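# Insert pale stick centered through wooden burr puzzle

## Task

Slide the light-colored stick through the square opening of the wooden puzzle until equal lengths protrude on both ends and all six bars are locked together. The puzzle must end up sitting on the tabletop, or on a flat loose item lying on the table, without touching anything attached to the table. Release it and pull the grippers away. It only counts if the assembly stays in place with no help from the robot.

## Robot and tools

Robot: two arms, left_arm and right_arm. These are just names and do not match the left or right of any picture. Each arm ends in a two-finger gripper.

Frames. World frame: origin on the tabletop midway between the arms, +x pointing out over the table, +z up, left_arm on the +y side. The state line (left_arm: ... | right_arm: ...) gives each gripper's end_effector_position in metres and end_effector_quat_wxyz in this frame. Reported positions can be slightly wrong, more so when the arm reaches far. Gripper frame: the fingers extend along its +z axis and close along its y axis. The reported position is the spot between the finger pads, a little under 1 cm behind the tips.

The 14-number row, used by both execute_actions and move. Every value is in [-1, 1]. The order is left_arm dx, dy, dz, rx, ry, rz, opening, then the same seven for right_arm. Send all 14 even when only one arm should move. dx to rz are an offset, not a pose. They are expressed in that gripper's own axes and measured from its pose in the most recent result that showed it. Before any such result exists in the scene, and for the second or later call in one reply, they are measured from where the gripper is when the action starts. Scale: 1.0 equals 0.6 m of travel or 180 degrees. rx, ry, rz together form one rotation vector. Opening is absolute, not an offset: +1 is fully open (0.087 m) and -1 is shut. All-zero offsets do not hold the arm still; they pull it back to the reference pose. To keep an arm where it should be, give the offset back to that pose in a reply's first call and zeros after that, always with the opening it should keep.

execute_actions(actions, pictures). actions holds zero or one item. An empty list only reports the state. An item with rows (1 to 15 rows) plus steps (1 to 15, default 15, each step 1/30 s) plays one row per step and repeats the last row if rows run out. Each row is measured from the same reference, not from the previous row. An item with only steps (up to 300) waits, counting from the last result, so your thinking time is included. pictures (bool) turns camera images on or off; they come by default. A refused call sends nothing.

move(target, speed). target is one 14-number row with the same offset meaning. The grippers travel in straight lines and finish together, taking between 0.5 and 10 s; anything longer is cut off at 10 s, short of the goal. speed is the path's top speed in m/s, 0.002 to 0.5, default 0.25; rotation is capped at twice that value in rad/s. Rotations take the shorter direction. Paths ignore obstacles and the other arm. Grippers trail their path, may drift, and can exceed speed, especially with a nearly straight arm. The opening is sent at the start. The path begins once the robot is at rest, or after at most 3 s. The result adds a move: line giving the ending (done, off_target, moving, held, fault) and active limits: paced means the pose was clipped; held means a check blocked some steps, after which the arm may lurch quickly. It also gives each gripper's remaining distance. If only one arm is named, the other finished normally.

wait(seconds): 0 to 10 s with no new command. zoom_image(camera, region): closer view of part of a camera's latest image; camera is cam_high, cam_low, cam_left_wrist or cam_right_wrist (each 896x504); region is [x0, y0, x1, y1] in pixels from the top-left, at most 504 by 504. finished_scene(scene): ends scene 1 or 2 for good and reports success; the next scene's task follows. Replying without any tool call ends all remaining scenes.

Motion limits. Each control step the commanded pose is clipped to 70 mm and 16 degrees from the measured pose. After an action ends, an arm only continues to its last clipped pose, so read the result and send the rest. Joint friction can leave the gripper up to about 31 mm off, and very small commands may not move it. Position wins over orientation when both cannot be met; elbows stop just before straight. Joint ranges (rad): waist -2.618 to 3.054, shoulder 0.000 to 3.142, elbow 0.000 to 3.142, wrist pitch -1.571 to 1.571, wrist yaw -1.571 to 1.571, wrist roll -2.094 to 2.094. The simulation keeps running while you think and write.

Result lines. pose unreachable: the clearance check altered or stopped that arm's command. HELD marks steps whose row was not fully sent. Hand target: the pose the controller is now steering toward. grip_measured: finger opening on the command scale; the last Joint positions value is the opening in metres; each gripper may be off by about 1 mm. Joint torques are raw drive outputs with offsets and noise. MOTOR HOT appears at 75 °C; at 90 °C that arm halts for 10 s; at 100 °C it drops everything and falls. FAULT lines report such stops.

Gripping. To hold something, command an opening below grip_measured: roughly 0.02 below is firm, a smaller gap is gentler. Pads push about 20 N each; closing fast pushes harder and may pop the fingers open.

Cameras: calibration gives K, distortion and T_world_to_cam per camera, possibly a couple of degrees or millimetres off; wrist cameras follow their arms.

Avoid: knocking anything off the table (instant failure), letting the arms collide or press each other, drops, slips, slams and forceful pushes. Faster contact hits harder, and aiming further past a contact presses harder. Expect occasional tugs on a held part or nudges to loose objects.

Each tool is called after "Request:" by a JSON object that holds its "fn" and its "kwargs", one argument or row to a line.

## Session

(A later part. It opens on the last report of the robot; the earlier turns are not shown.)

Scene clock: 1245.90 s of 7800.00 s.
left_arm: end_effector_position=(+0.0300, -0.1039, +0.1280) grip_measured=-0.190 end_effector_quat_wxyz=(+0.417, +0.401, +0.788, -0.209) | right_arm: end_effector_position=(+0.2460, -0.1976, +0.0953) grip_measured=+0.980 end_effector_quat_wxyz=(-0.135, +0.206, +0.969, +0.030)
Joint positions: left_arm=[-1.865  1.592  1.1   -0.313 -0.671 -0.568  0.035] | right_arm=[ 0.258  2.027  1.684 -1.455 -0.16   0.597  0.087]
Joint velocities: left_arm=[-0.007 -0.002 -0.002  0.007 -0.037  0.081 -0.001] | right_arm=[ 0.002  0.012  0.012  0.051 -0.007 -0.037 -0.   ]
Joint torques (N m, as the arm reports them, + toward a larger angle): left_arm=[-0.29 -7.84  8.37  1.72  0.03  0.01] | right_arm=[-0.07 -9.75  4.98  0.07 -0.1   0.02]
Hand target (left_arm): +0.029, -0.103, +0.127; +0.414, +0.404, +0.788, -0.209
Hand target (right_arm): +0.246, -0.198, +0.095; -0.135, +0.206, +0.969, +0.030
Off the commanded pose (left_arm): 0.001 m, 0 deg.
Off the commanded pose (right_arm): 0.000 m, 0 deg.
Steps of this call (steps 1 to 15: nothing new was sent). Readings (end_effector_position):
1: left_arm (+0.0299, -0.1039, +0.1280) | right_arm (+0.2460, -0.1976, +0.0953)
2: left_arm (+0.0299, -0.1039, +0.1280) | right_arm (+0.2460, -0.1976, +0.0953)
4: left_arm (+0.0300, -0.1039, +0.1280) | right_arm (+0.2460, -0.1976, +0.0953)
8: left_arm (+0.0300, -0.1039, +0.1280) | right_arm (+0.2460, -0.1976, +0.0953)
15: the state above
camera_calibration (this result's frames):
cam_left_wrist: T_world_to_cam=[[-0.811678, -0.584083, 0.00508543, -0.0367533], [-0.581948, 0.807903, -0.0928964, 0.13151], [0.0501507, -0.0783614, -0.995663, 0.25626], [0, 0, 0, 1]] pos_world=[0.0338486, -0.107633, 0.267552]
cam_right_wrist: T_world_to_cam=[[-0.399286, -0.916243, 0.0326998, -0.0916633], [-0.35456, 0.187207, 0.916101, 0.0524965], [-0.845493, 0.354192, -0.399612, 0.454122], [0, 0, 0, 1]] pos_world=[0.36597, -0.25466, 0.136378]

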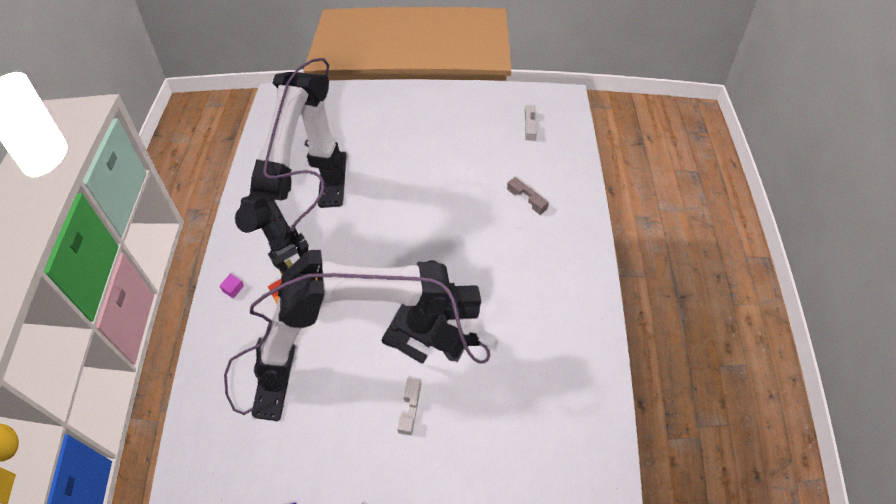

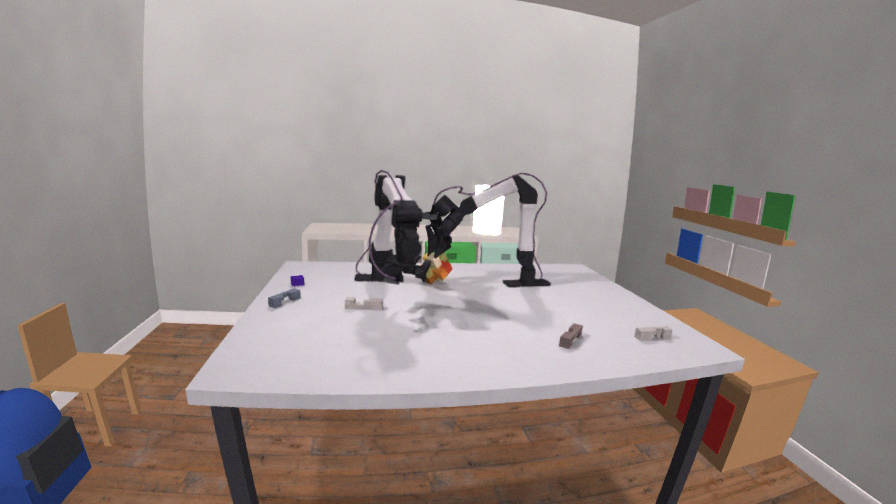

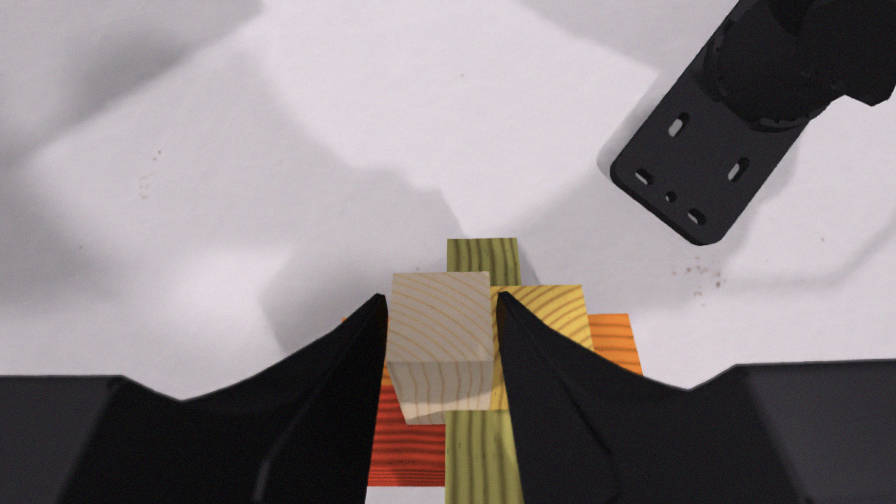

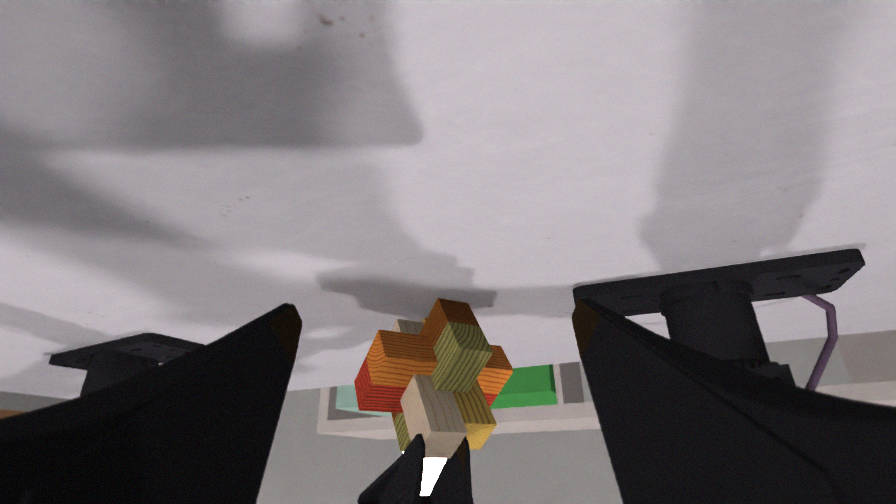

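Request:
{"fn": "move", "kwargs": {
  "target": [-0.02,0,0,0,0,0,-0.19,0,0,0,0,0,0,1],
  "speed": 0.03
}}

Request:
{"fn": "move", "kwargs": {
  "target": [0,-0.0225,0,0,0,0,-1,0,0,0,0,0,0,1],
  "speed": 0.02
}}

Scene clock: 1263.87 s of 7800.00 s.
left_arm: end_effector_position=(+0.0321, -0.1082, +0.1362) grip_measured=-0.190 end_effector_quat_wxyz=(+0.420, +0.397, +0.787, -0.214) | right_arm: end_effector_position=(+0.2460, -0.1976, +0.0953) grip_measured=+0.980 end_effector_quat_wxyz=(-0.135, +0.206, +0.969, +0.030)
Joint positions: left_arm=[-1.858  1.592  1.125 -0.32  -0.671 -0.563  0.035] | right_arm=[ 0.258  2.027  1.684 -1.455 -0.16   0.597  0.087]
Joint velocities: left_arm=[-0.002  0.002  0.007 -0.051 -0.022  0.022  0.   ] | right_arm=[ 0.002 -0.002 -0.012 -0.037 -0.037 -0.007 -0.   ]
Joint torques (N m, as the arm reports them, + toward a larger angle): left_arm=[ 0.41 -7.42  9.99  1.56  0.06  0.13] | right_arm=[-0.14 -9.47  5.23  0.01 -0.14  0.03]
Hand target (left_arm): +0.034, -0.109, +0.138; +0.417, +0.401, +0.788, -0.210
Hand target (right_arm): +0.246, -0.198, +0.095; -0.135, +0.206, +0.969, +0.030
Off the commanded pose (left_arm): 0.003 m, 1 deg.
Off the commanded pose (right_arm): 0.000 m, 0 deg.
After step 90, 14.20 s passed at rest.
move: done
camera_calibration (this result's frames):
cam_left_wrist: T_world_to_cam=[[-0.809182, -0.587404, 0.0134529, -0.0391433], [-0.585391, 0.804021, -0.104243, 0.138299], [0.0504163, -0.0922267, -0.994461, 0.262264], [0, 0, 0, 1]] pos_world=[0.0360628, -0.110001, 0.275755]
cam_right_wrist: T_world_to_cam=[[-0.399286, -0.916243, 0.0326998, -0.0916633], [-0.35456, 0.187207, 0.916101, 0.0524965], [-0.845493, 0.354192, -0.399612, 0.454122], [0, 0, 0, 1]] pos_world=[0.36597, -0.25466, 0.136378]

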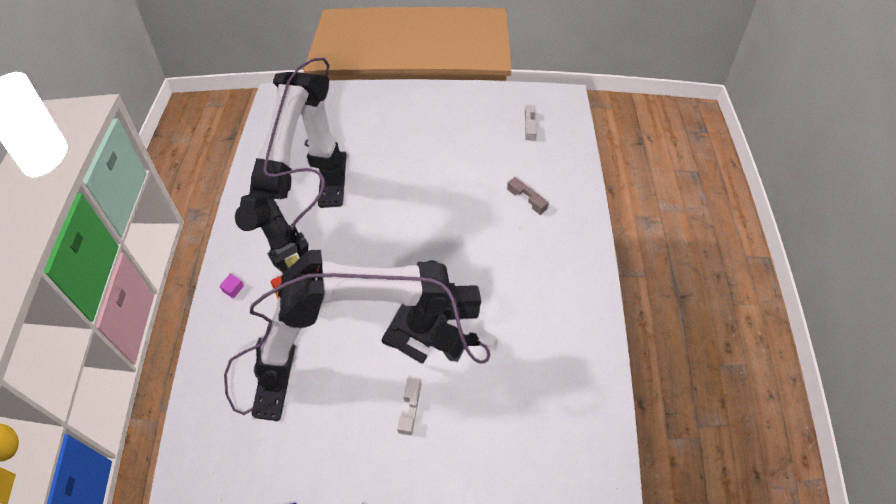

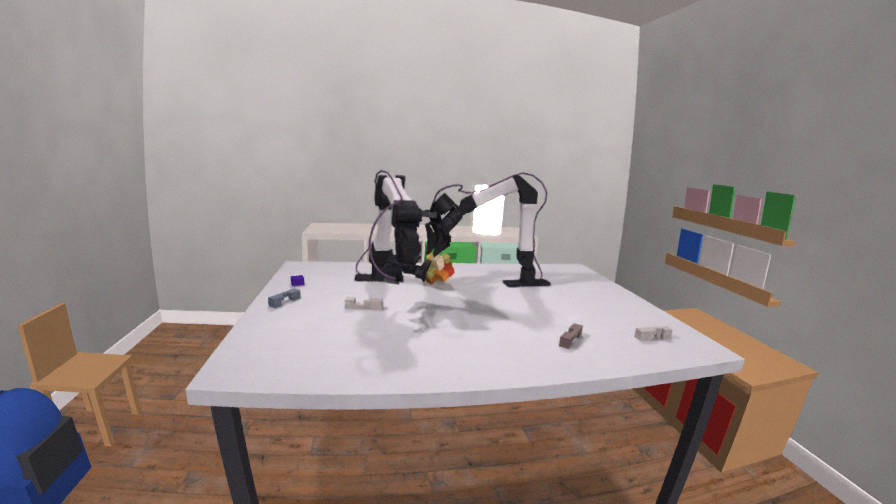

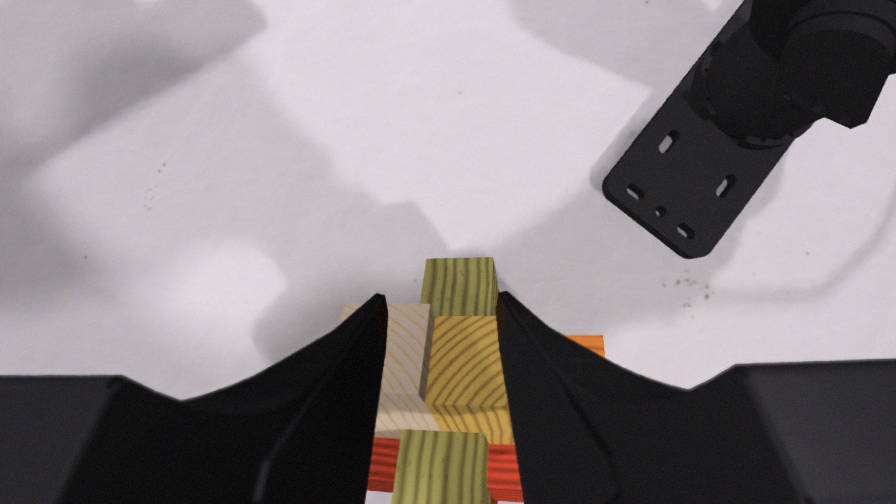

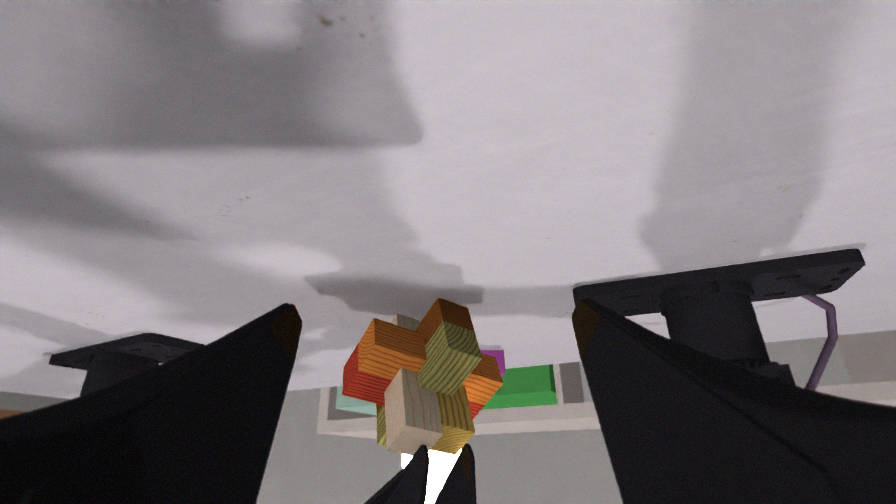

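Scene clock: 1264.80 s of 7800.00 s.
left_arm: end_effector_position=(+0.0237, -0.1142, +0.1359) grip_measured=-0.979 end_effector_quat_wxyz=(+0.419, +0.397, +0.786, -0.219) | right_arm: end_effector_position=(+0.2460, -0.1976, +0.0953) grip_measured=+0.980 end_effector_quat_wxyz=(-0.135, +0.206, +0.969, +0.030)
Joint positions: left_arm=[-1.876  1.616  1.147 -0.32  -0.679 -0.577  0.001] | right_arm=[ 0.258  2.027  1.684 -1.455 -0.16   0.597  0.087]
Joint velocities: left_arm=[-0.002  0.007  0.002  0.007 -0.037  0.022  0.   ] | right_arm=[-0.012 -0.017  0.002 -0.081 -0.037  0.007 -0.   ]
Joint torques (N m, as the arm reports them, + toward a larger angle): left_arm=[-0.9  -6.92  9.9   1.6  -0.19 -0.06] | right_arm=[ 0.05 -9.54  5.28  0.09 -0.1   0.03]
Hand target (left_arm): +0.021, -0.116, +0.136; +0.420, +0.397, +0.787, -0.214
Hand target (right_arm): +0.246, -0.198, +0.095; -0.135, +0.206, +0.969, +0.030
Off the commanded pose (left_arm): 0.003 m, 1 deg.
Off the commanded pose (right_arm): 0.000 m, 0 deg.
move: done
camera_calibration (this result's frames):
cam_left_wrist: T_world_to_cam=[[-0.812357, -0.582783, 0.0209756, -0.0499213], [-0.581383, 0.806553, -0.107081, 0.138727], [0.0454869, -0.0991827, -0.994029, 0.261184], [0, 0, 0, 1]] pos_world=[0.0282193, -0.115079, 0.275527]
cam_right_wrist: T_world_to_cam=[[-0.399286, -0.916243, 0.0326998, -0.0916633], [-0.35456, 0.187207, 0.916101, 0.0524965], [-0.845493, 0.354192, -0.399612, 0.454122], [0, 0, 0, 1]] pos_world=[0.36597, -0.25466, 0.136378]

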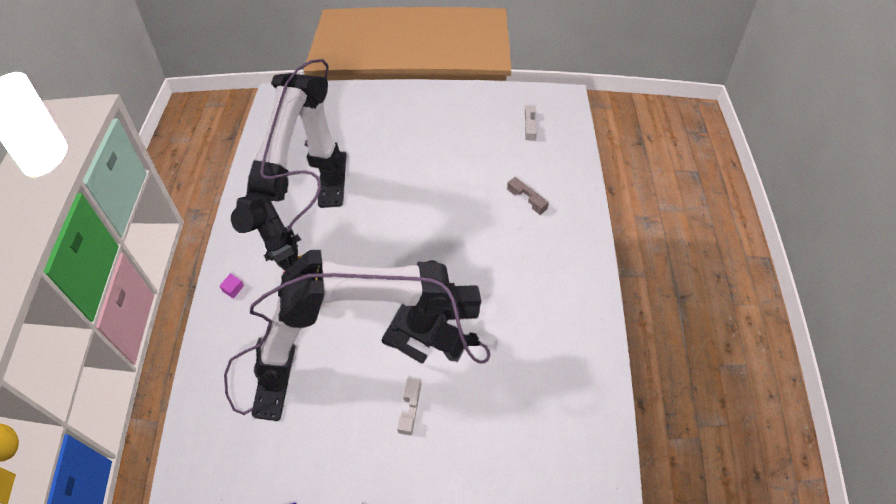

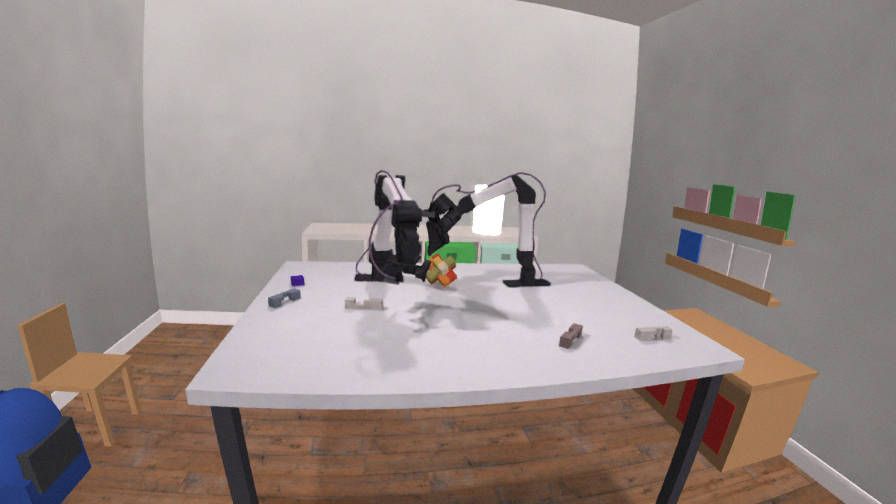

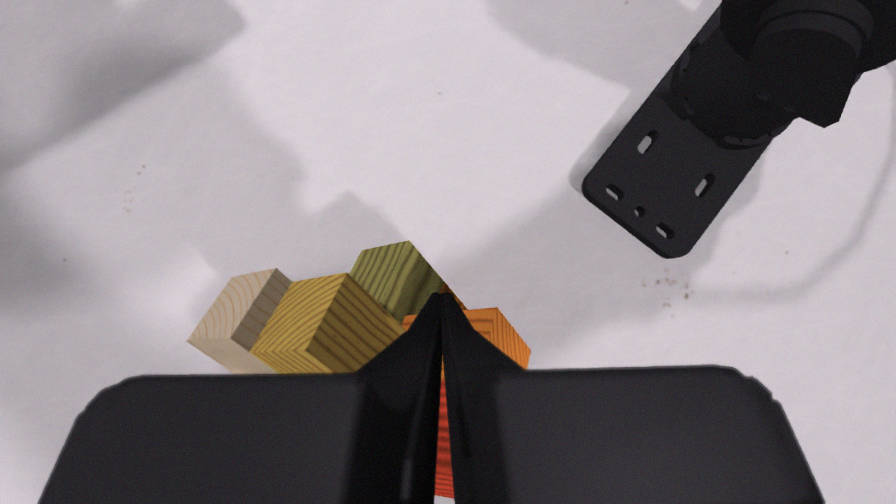

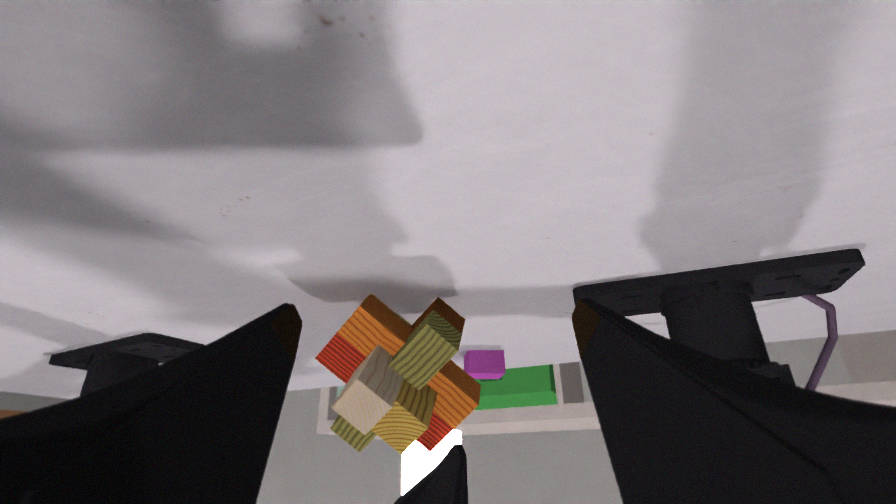

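Request:
{"fn": "zoom_image", "kwargs": {
  "camera": "cam_left_wrist",
  "region": [170, 220, 550, 400]
}}

Request:
{"fn": "zoom_image", "kwargs": {
  "camera": "cam_right_wrist",
  "region": [300, 280, 510, 470]
}}

Region (170, 220, 550, 400) of cam_left_wrist's 896x504 image, scaled by 1.326, with more detail than that image has; it fills the top 239 rows of this view, and the rest is white.

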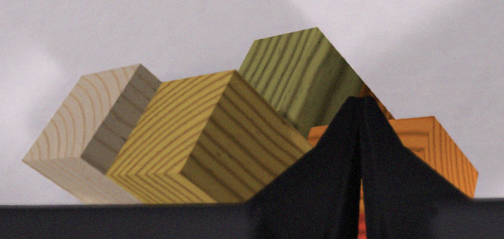

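Region (300, 280, 510, 470) of cam_right_wrist's 896x504 image, scaled by 2.400, with more detail than that image has; it fills the top 456 rows of this view, and the rest is white.

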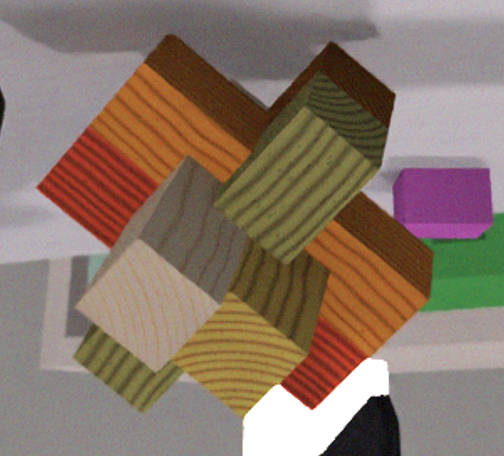

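Request:
{"fn": "move", "kwargs": {
  "target": [-0.03,0,-0.33,0,0,0,-1,0.2897,0.0808,0.0105,-0.0841,0.0961,-0.2756,0.25],
  "speed": 0.15
}}

Scene clock: 1388.57 s of 7800.00 s.
left_arm: end_effector_position=(-0.0655, +0.0125, +0.2586) grip_measured=-0.979 end_effector_quat_wxyz=(+0.410, +0.394, +0.792, -0.223) | right_arm: end_effector_position=(+0.1198, -0.0839, +0.1309) grip_measured=+0.250 end_effector_quat_wxyz=(-0.213, -0.204, +0.927, +0.230)
Joint positions: left_arm=[-2.339  1.452  1.557 -1.307 -0.922 -1.155  0.001] | right_arm=[ 0.643  1.884  1.509 -1.464 -0.586  0.068  0.055]
Joint velocities: left_arm=[-0.002  0.002  0.002 -0.022  0.007  0.007 -0.001] | right_arm=[-0.012 -0.007  0.002  0.037  0.051  0.022  0.   ]
Joint torques (N m, as the arm reports them, + toward a larger angle): left_arm=[-0.9  -3.68  8.99  0.82 -0.33 -0.06] | right_arm=[ 0.55 -9.64  3.49 -0.18 -0.46 -0.16]
Hand target (left_arm): -0.068, +0.011, +0.259; +0.415, +0.397, +0.789, -0.217
Hand target (right_arm): +0.111, -0.087, +0.133; -0.223, -0.206, +0.924, +0.230
Off the commanded pose (left_arm): 0.002 m, 1 deg.
Off the commanded pose (right_arm): 0.010 m, 1 deg.
After step 110, 116.33 s passed at rest.
move: done
camera_calibration (this result's frames):
cam_left_wrist: T_world_to_cam=[[-0.811035, -0.583662, 0.0395066, -0.0557846], [-0.584557, 0.805952, -0.0934541, -0.00589455], [0.0227052, -0.0988884, -0.994839, 0.398455], [0, 0, 0, 1]] pos_world=[-0.057736, 0.0115939, 0.398052]
cam_right_wrist: T_world_to_cam=[[0.295211, -0.823723, -0.484078, -0.0468691], [-0.155436, -0.541315, 0.826328, -0.119385], [-0.942704, -0.168697, -0.287839, 0.274469], [0, 0, 0, 1]] pos_world=[0.254022, -0.0569298, 0.154965]

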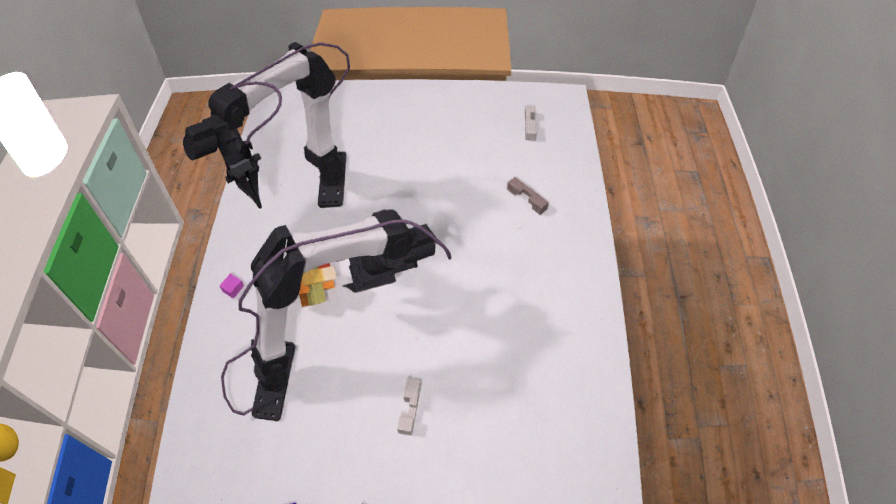

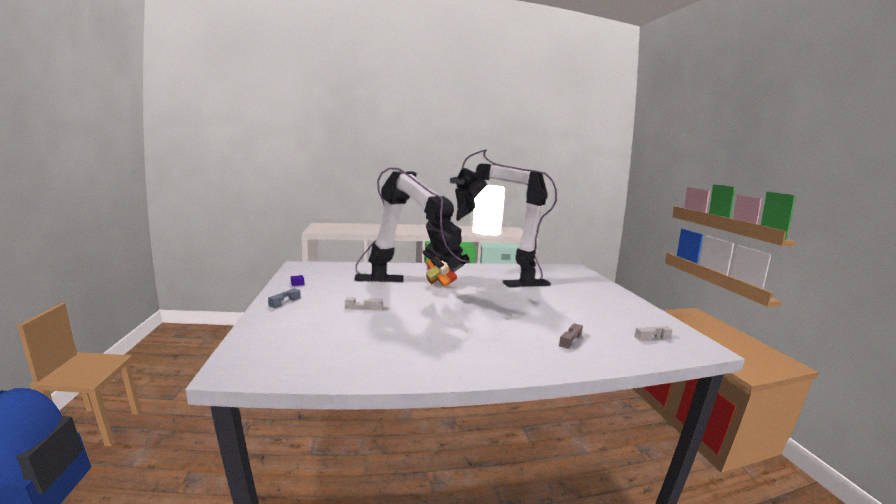

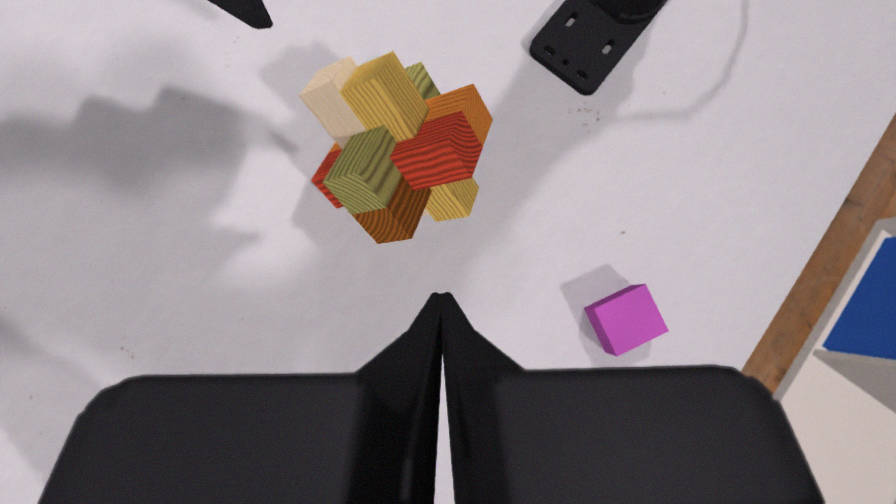

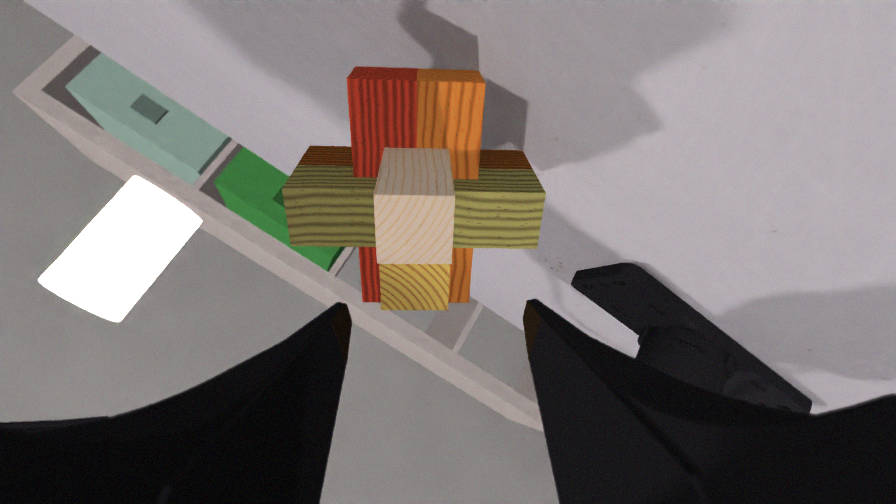

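Request:
{"fn": "zoom_image", "kwargs": {
  "camera": "cam_right_wrist",
  "region": [270, 50, 570, 350]
}}

Region (270, 50, 570, 350) of cam_right_wrist's 896x504 image, scaled by 1.680, with more detail than that image has.

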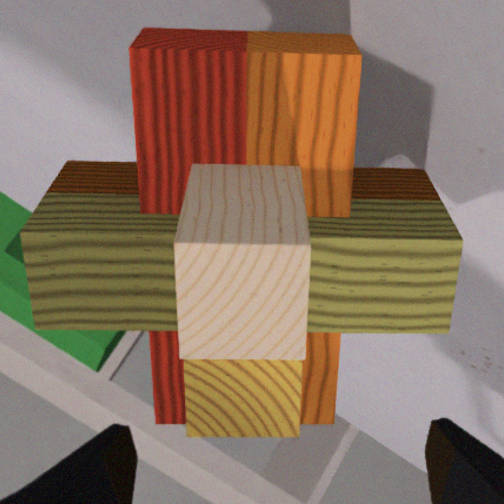

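Request:
{"fn": "move", "kwargs": {
  "target": [0,0,0,0,0,0,-1,0.028,0.0167,0.075,0,0,0,0.25],
  "speed": 0.06
}}

Request:
{"fn": "zoom_image", "kwargs": {
  "camera": "cam_right_wrist",
  "region": [270, 100, 610, 440]
}}

Scene clock: 1420.37 s of 7800.00 s.
left_arm: end_effector_position=(-0.0652, +0.0128, +0.2585) grip_measured=-0.979 end_effector_quat_wxyz=(+0.411, +0.394, +0.792, -0.222) | right_arm: end_effector_position=(+0.0852, -0.0702, +0.1046) grip_measured=+0.250 end_effector_quat_wxyz=(-0.216, -0.203, +0.928, +0.224)
Joint positions: left_arm=[-2.339  1.452  1.557 -1.309 -0.922 -1.157  0.001] | right_arm=[ 0.744  1.819  1.323 -1.287 -0.601  0.187  0.055]
Joint velocities: left_arm=[ 0.002 -0.002  0.027 -0.022  0.037 -0.022 -0.   ] | right_arm=[-0.017 -0.022 -0.002  0.022 -0.007  0.095 -0.   ]
Joint torques (N m, as the arm reports them, + toward a larger angle): left_arm=[-0.27 -5.39  7.35  1.1  -0.29  0.04] | right_arm=[ 0.67 -8.98  3.54  0.33 -0.43  0.1 ]
Hand target (left_arm): -0.065, +0.013, +0.259; +0.411, +0.394, +0.792, -0.223
Hand target (right_arm): +0.082, -0.070, +0.104; -0.213, -0.204, +0.928, +0.228
Off the commanded pose (left_arm): 0.000 m, 0 deg.
Off the commanded pose (right_arm): 0.004 m, 1 deg.
After step 90, 27.50 s passed at rest.
move: done
camera_calibration (this result's frames):
cam_left_wrist: T_world_to_cam=[[-0.810218, -0.584848, 0.0387233, -0.0550532], [-0.585667, 0.805186, -0.0931103, -0.00614329], [0.0232759, -0.0981186, -0.994902, 0.39841], [0, 0, 0, 1]] pos_world=[-0.0574763, 0.0118401, 0.397939]
cam_right_wrist: T_world_to_cam=[[0.295403, -0.82914, -0.474619, -0.0394827], [-0.151931, -0.531238, 0.833489, -0.0959995], [-0.943215, -0.174106, -0.282902, 0.235739], [0, 0, 0, 1]] pos_world=[0.219431, -0.0426917, 0.127966]

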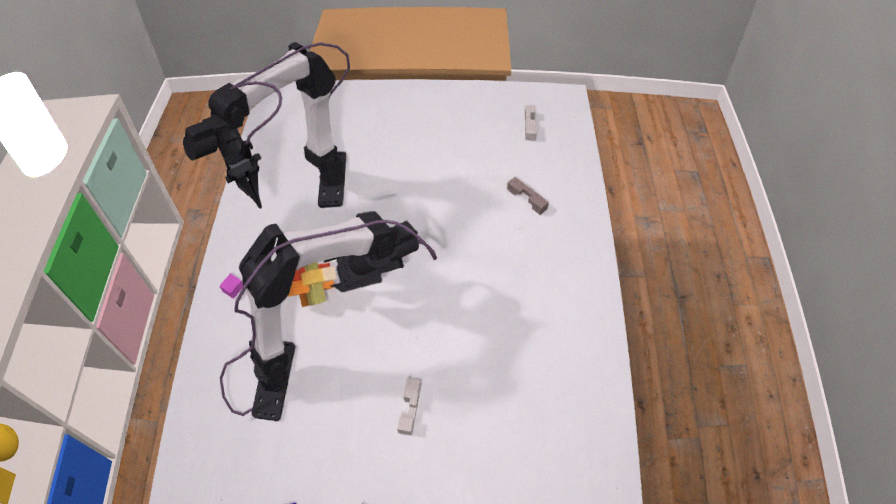

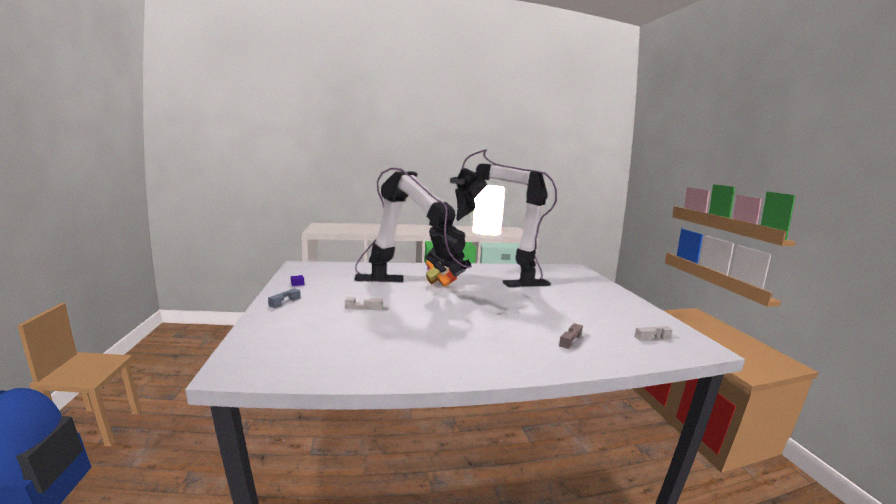

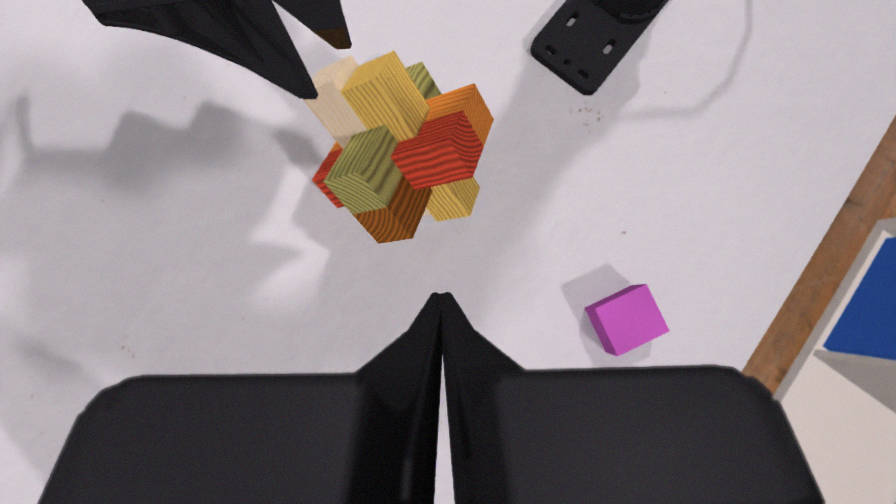

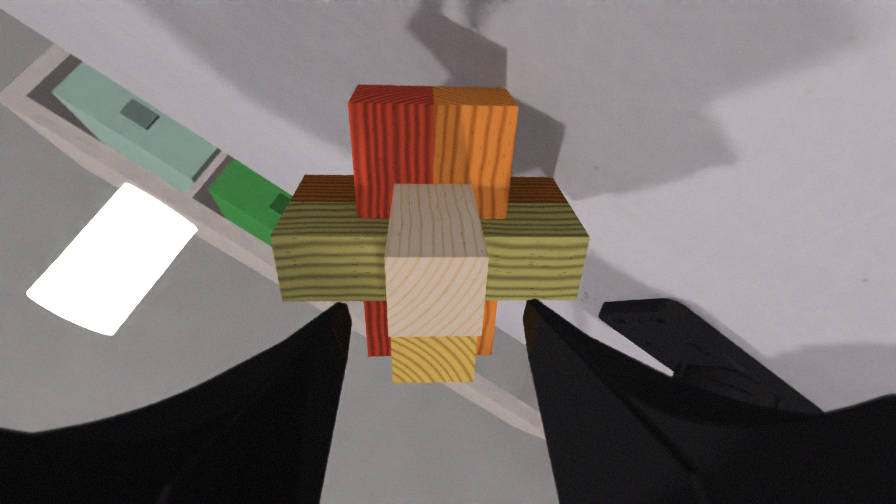

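Region (270, 100, 610, 440) of cam_right_wrist's 896x504 image, scaled by 1.482, with more detail than that image has.

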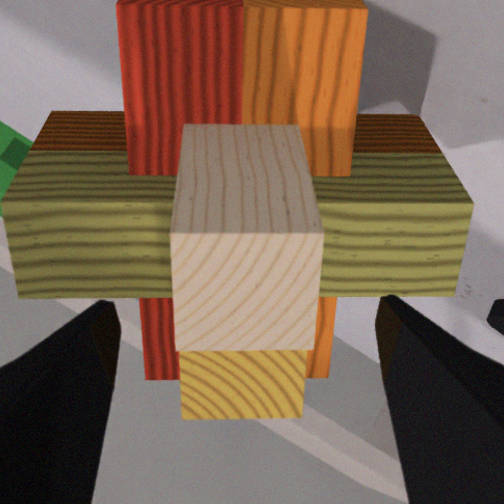

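Request:
{"fn": "move", "kwargs": {
  "target": [0,0,0,0,0,0,-1,0.009,0.001,0.037,0,0,0,0.1],
  "speed": 0.04
}}

Request:
{"fn": "zoom_image", "kwargs": {
  "camera": "cam_right_wrist",
  "region": [270, 140, 610, 480]
}}

Scene clock: 1428.47 s of 7800.00 s.
left_arm: end_effector_position=(-0.0652, +0.0128, +0.2585) grip_measured=-0.979 end_effector_quat_wxyz=(+0.411, +0.394, +0.792, -0.222) | right_arm: end_effector_position=(+0.0736, -0.0661, +0.0879) grip_measured=+0.100 end_effector_quat_wxyz=(-0.221, -0.201, +0.929, +0.218)
Joint positions: left_arm=[-2.339  1.452  1.557 -1.309 -0.922 -1.157  0.001] | right_arm=[ 0.781  1.819  1.253 -1.206 -0.603  0.232  0.048]
Joint velocities: left_arm=[-0.027  0.002 -0.012 -0.066 -0.066  0.007 -0.   ] | right_arm=[ 0.002 -0.012  0.007  0.007 -0.022 -0.037 -0.001]
Joint torques (N m, as the arm reports them, + toward a larger angle): left_arm=[-0.28 -5.77  7.15  1.05 -0.16 -0.01] | right_arm=[ 0.71 -9.12  3.49  0.4  -0.44  0.01]
Hand target (left_arm): -0.065, +0.013, +0.258; +0.411, +0.394, +0.792, -0.222
Hand target (right_arm): +0.070, -0.065, +0.088; -0.216, -0.203, +0.928, +0.224
Off the commanded pose (left_arm): 0.000 m, 0 deg.
Off the commanded pose (right_arm): 0.004 m, 1 deg.
After step 90, 4.10 s passed at rest.
move: done
camera_calibration (this result's frames):
cam_left_wrist: T_world_to_cam=[[-0.810218, -0.584848, 0.0387233, -0.0550532], [-0.585667, 0.805186, -0.0931103, -0.00614329], [0.0232759, -0.0981186, -0.994902, 0.39841], [0, 0, 0, 1]] pos_world=[-0.0574763, 0.0118401, 0.397939]
cam_right_wrist: T_world_to_cam=[[0.292578, -0.83571, -0.464743, -0.0415993], [-0.145971, -0.519347, 0.842004, -0.0820638], [-0.945035, -0.178512, -0.273939, 0.219918], [0, 0, 0, 1]] pos_world=[0.208022, -0.0381265, 0.110009]

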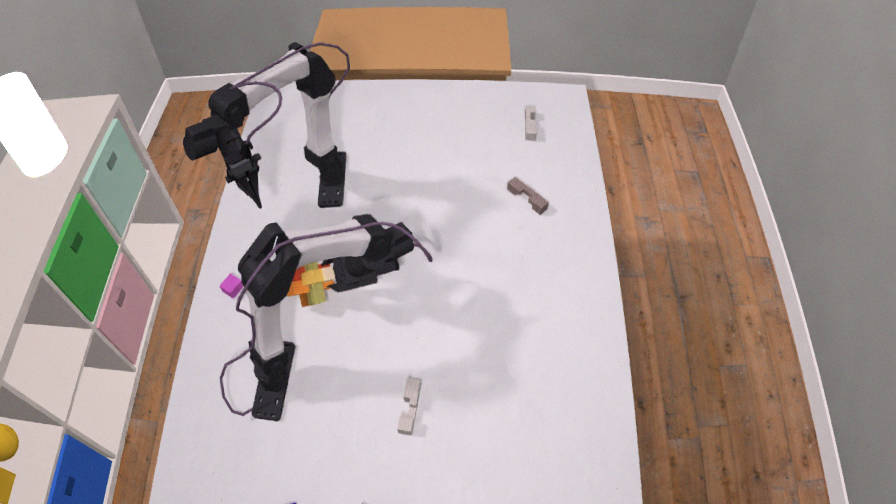

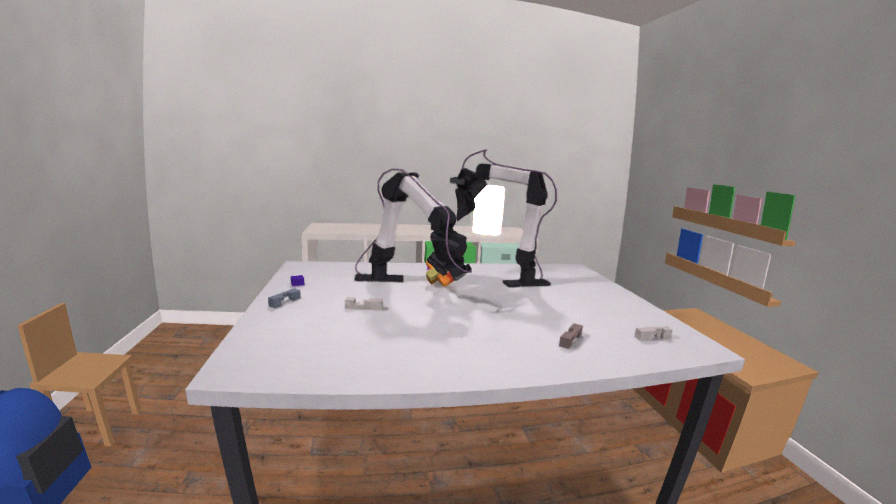

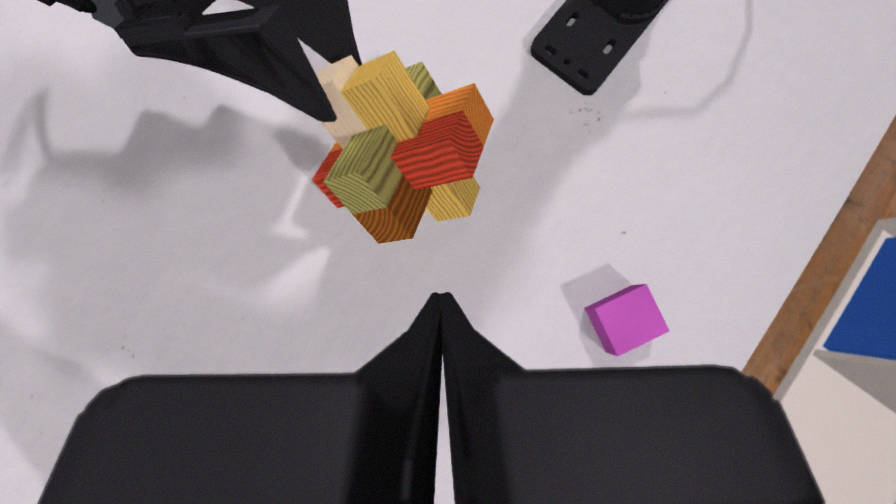

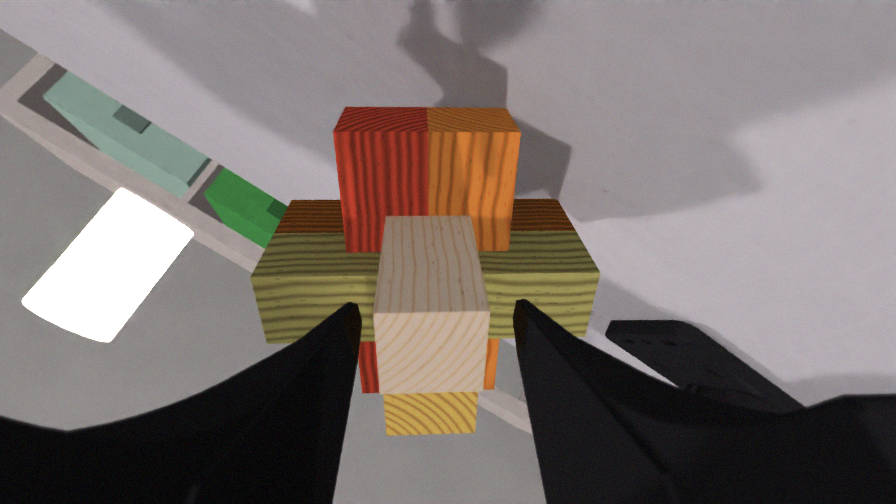

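Region (270, 140, 610, 480) of cam_right_wrist's 896x504 image, scaled by 1.482, with more detail than that image has.

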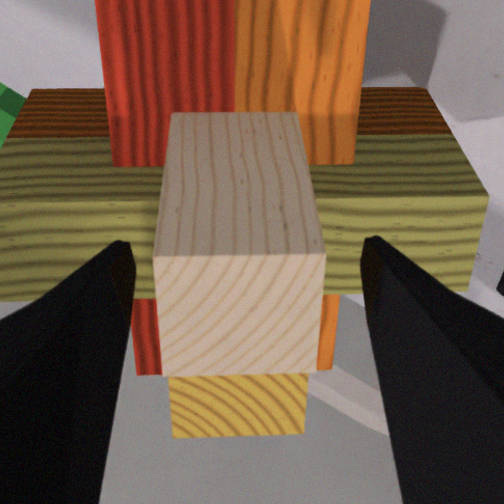

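Request:
{"fn": "zoom_image", "kwargs": {
  "camera": "cam_left_wrist",
  "region": [250, 0, 500, 250]
}}

Region (250, 0, 500, 250) of cam_left_wrist's 896x504 image, scaled by 2.016, with more detail than that image has.

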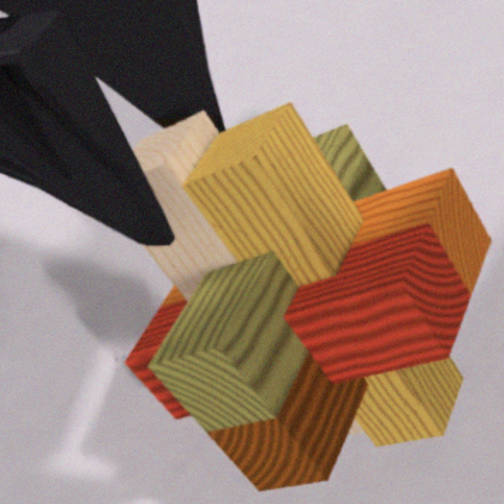

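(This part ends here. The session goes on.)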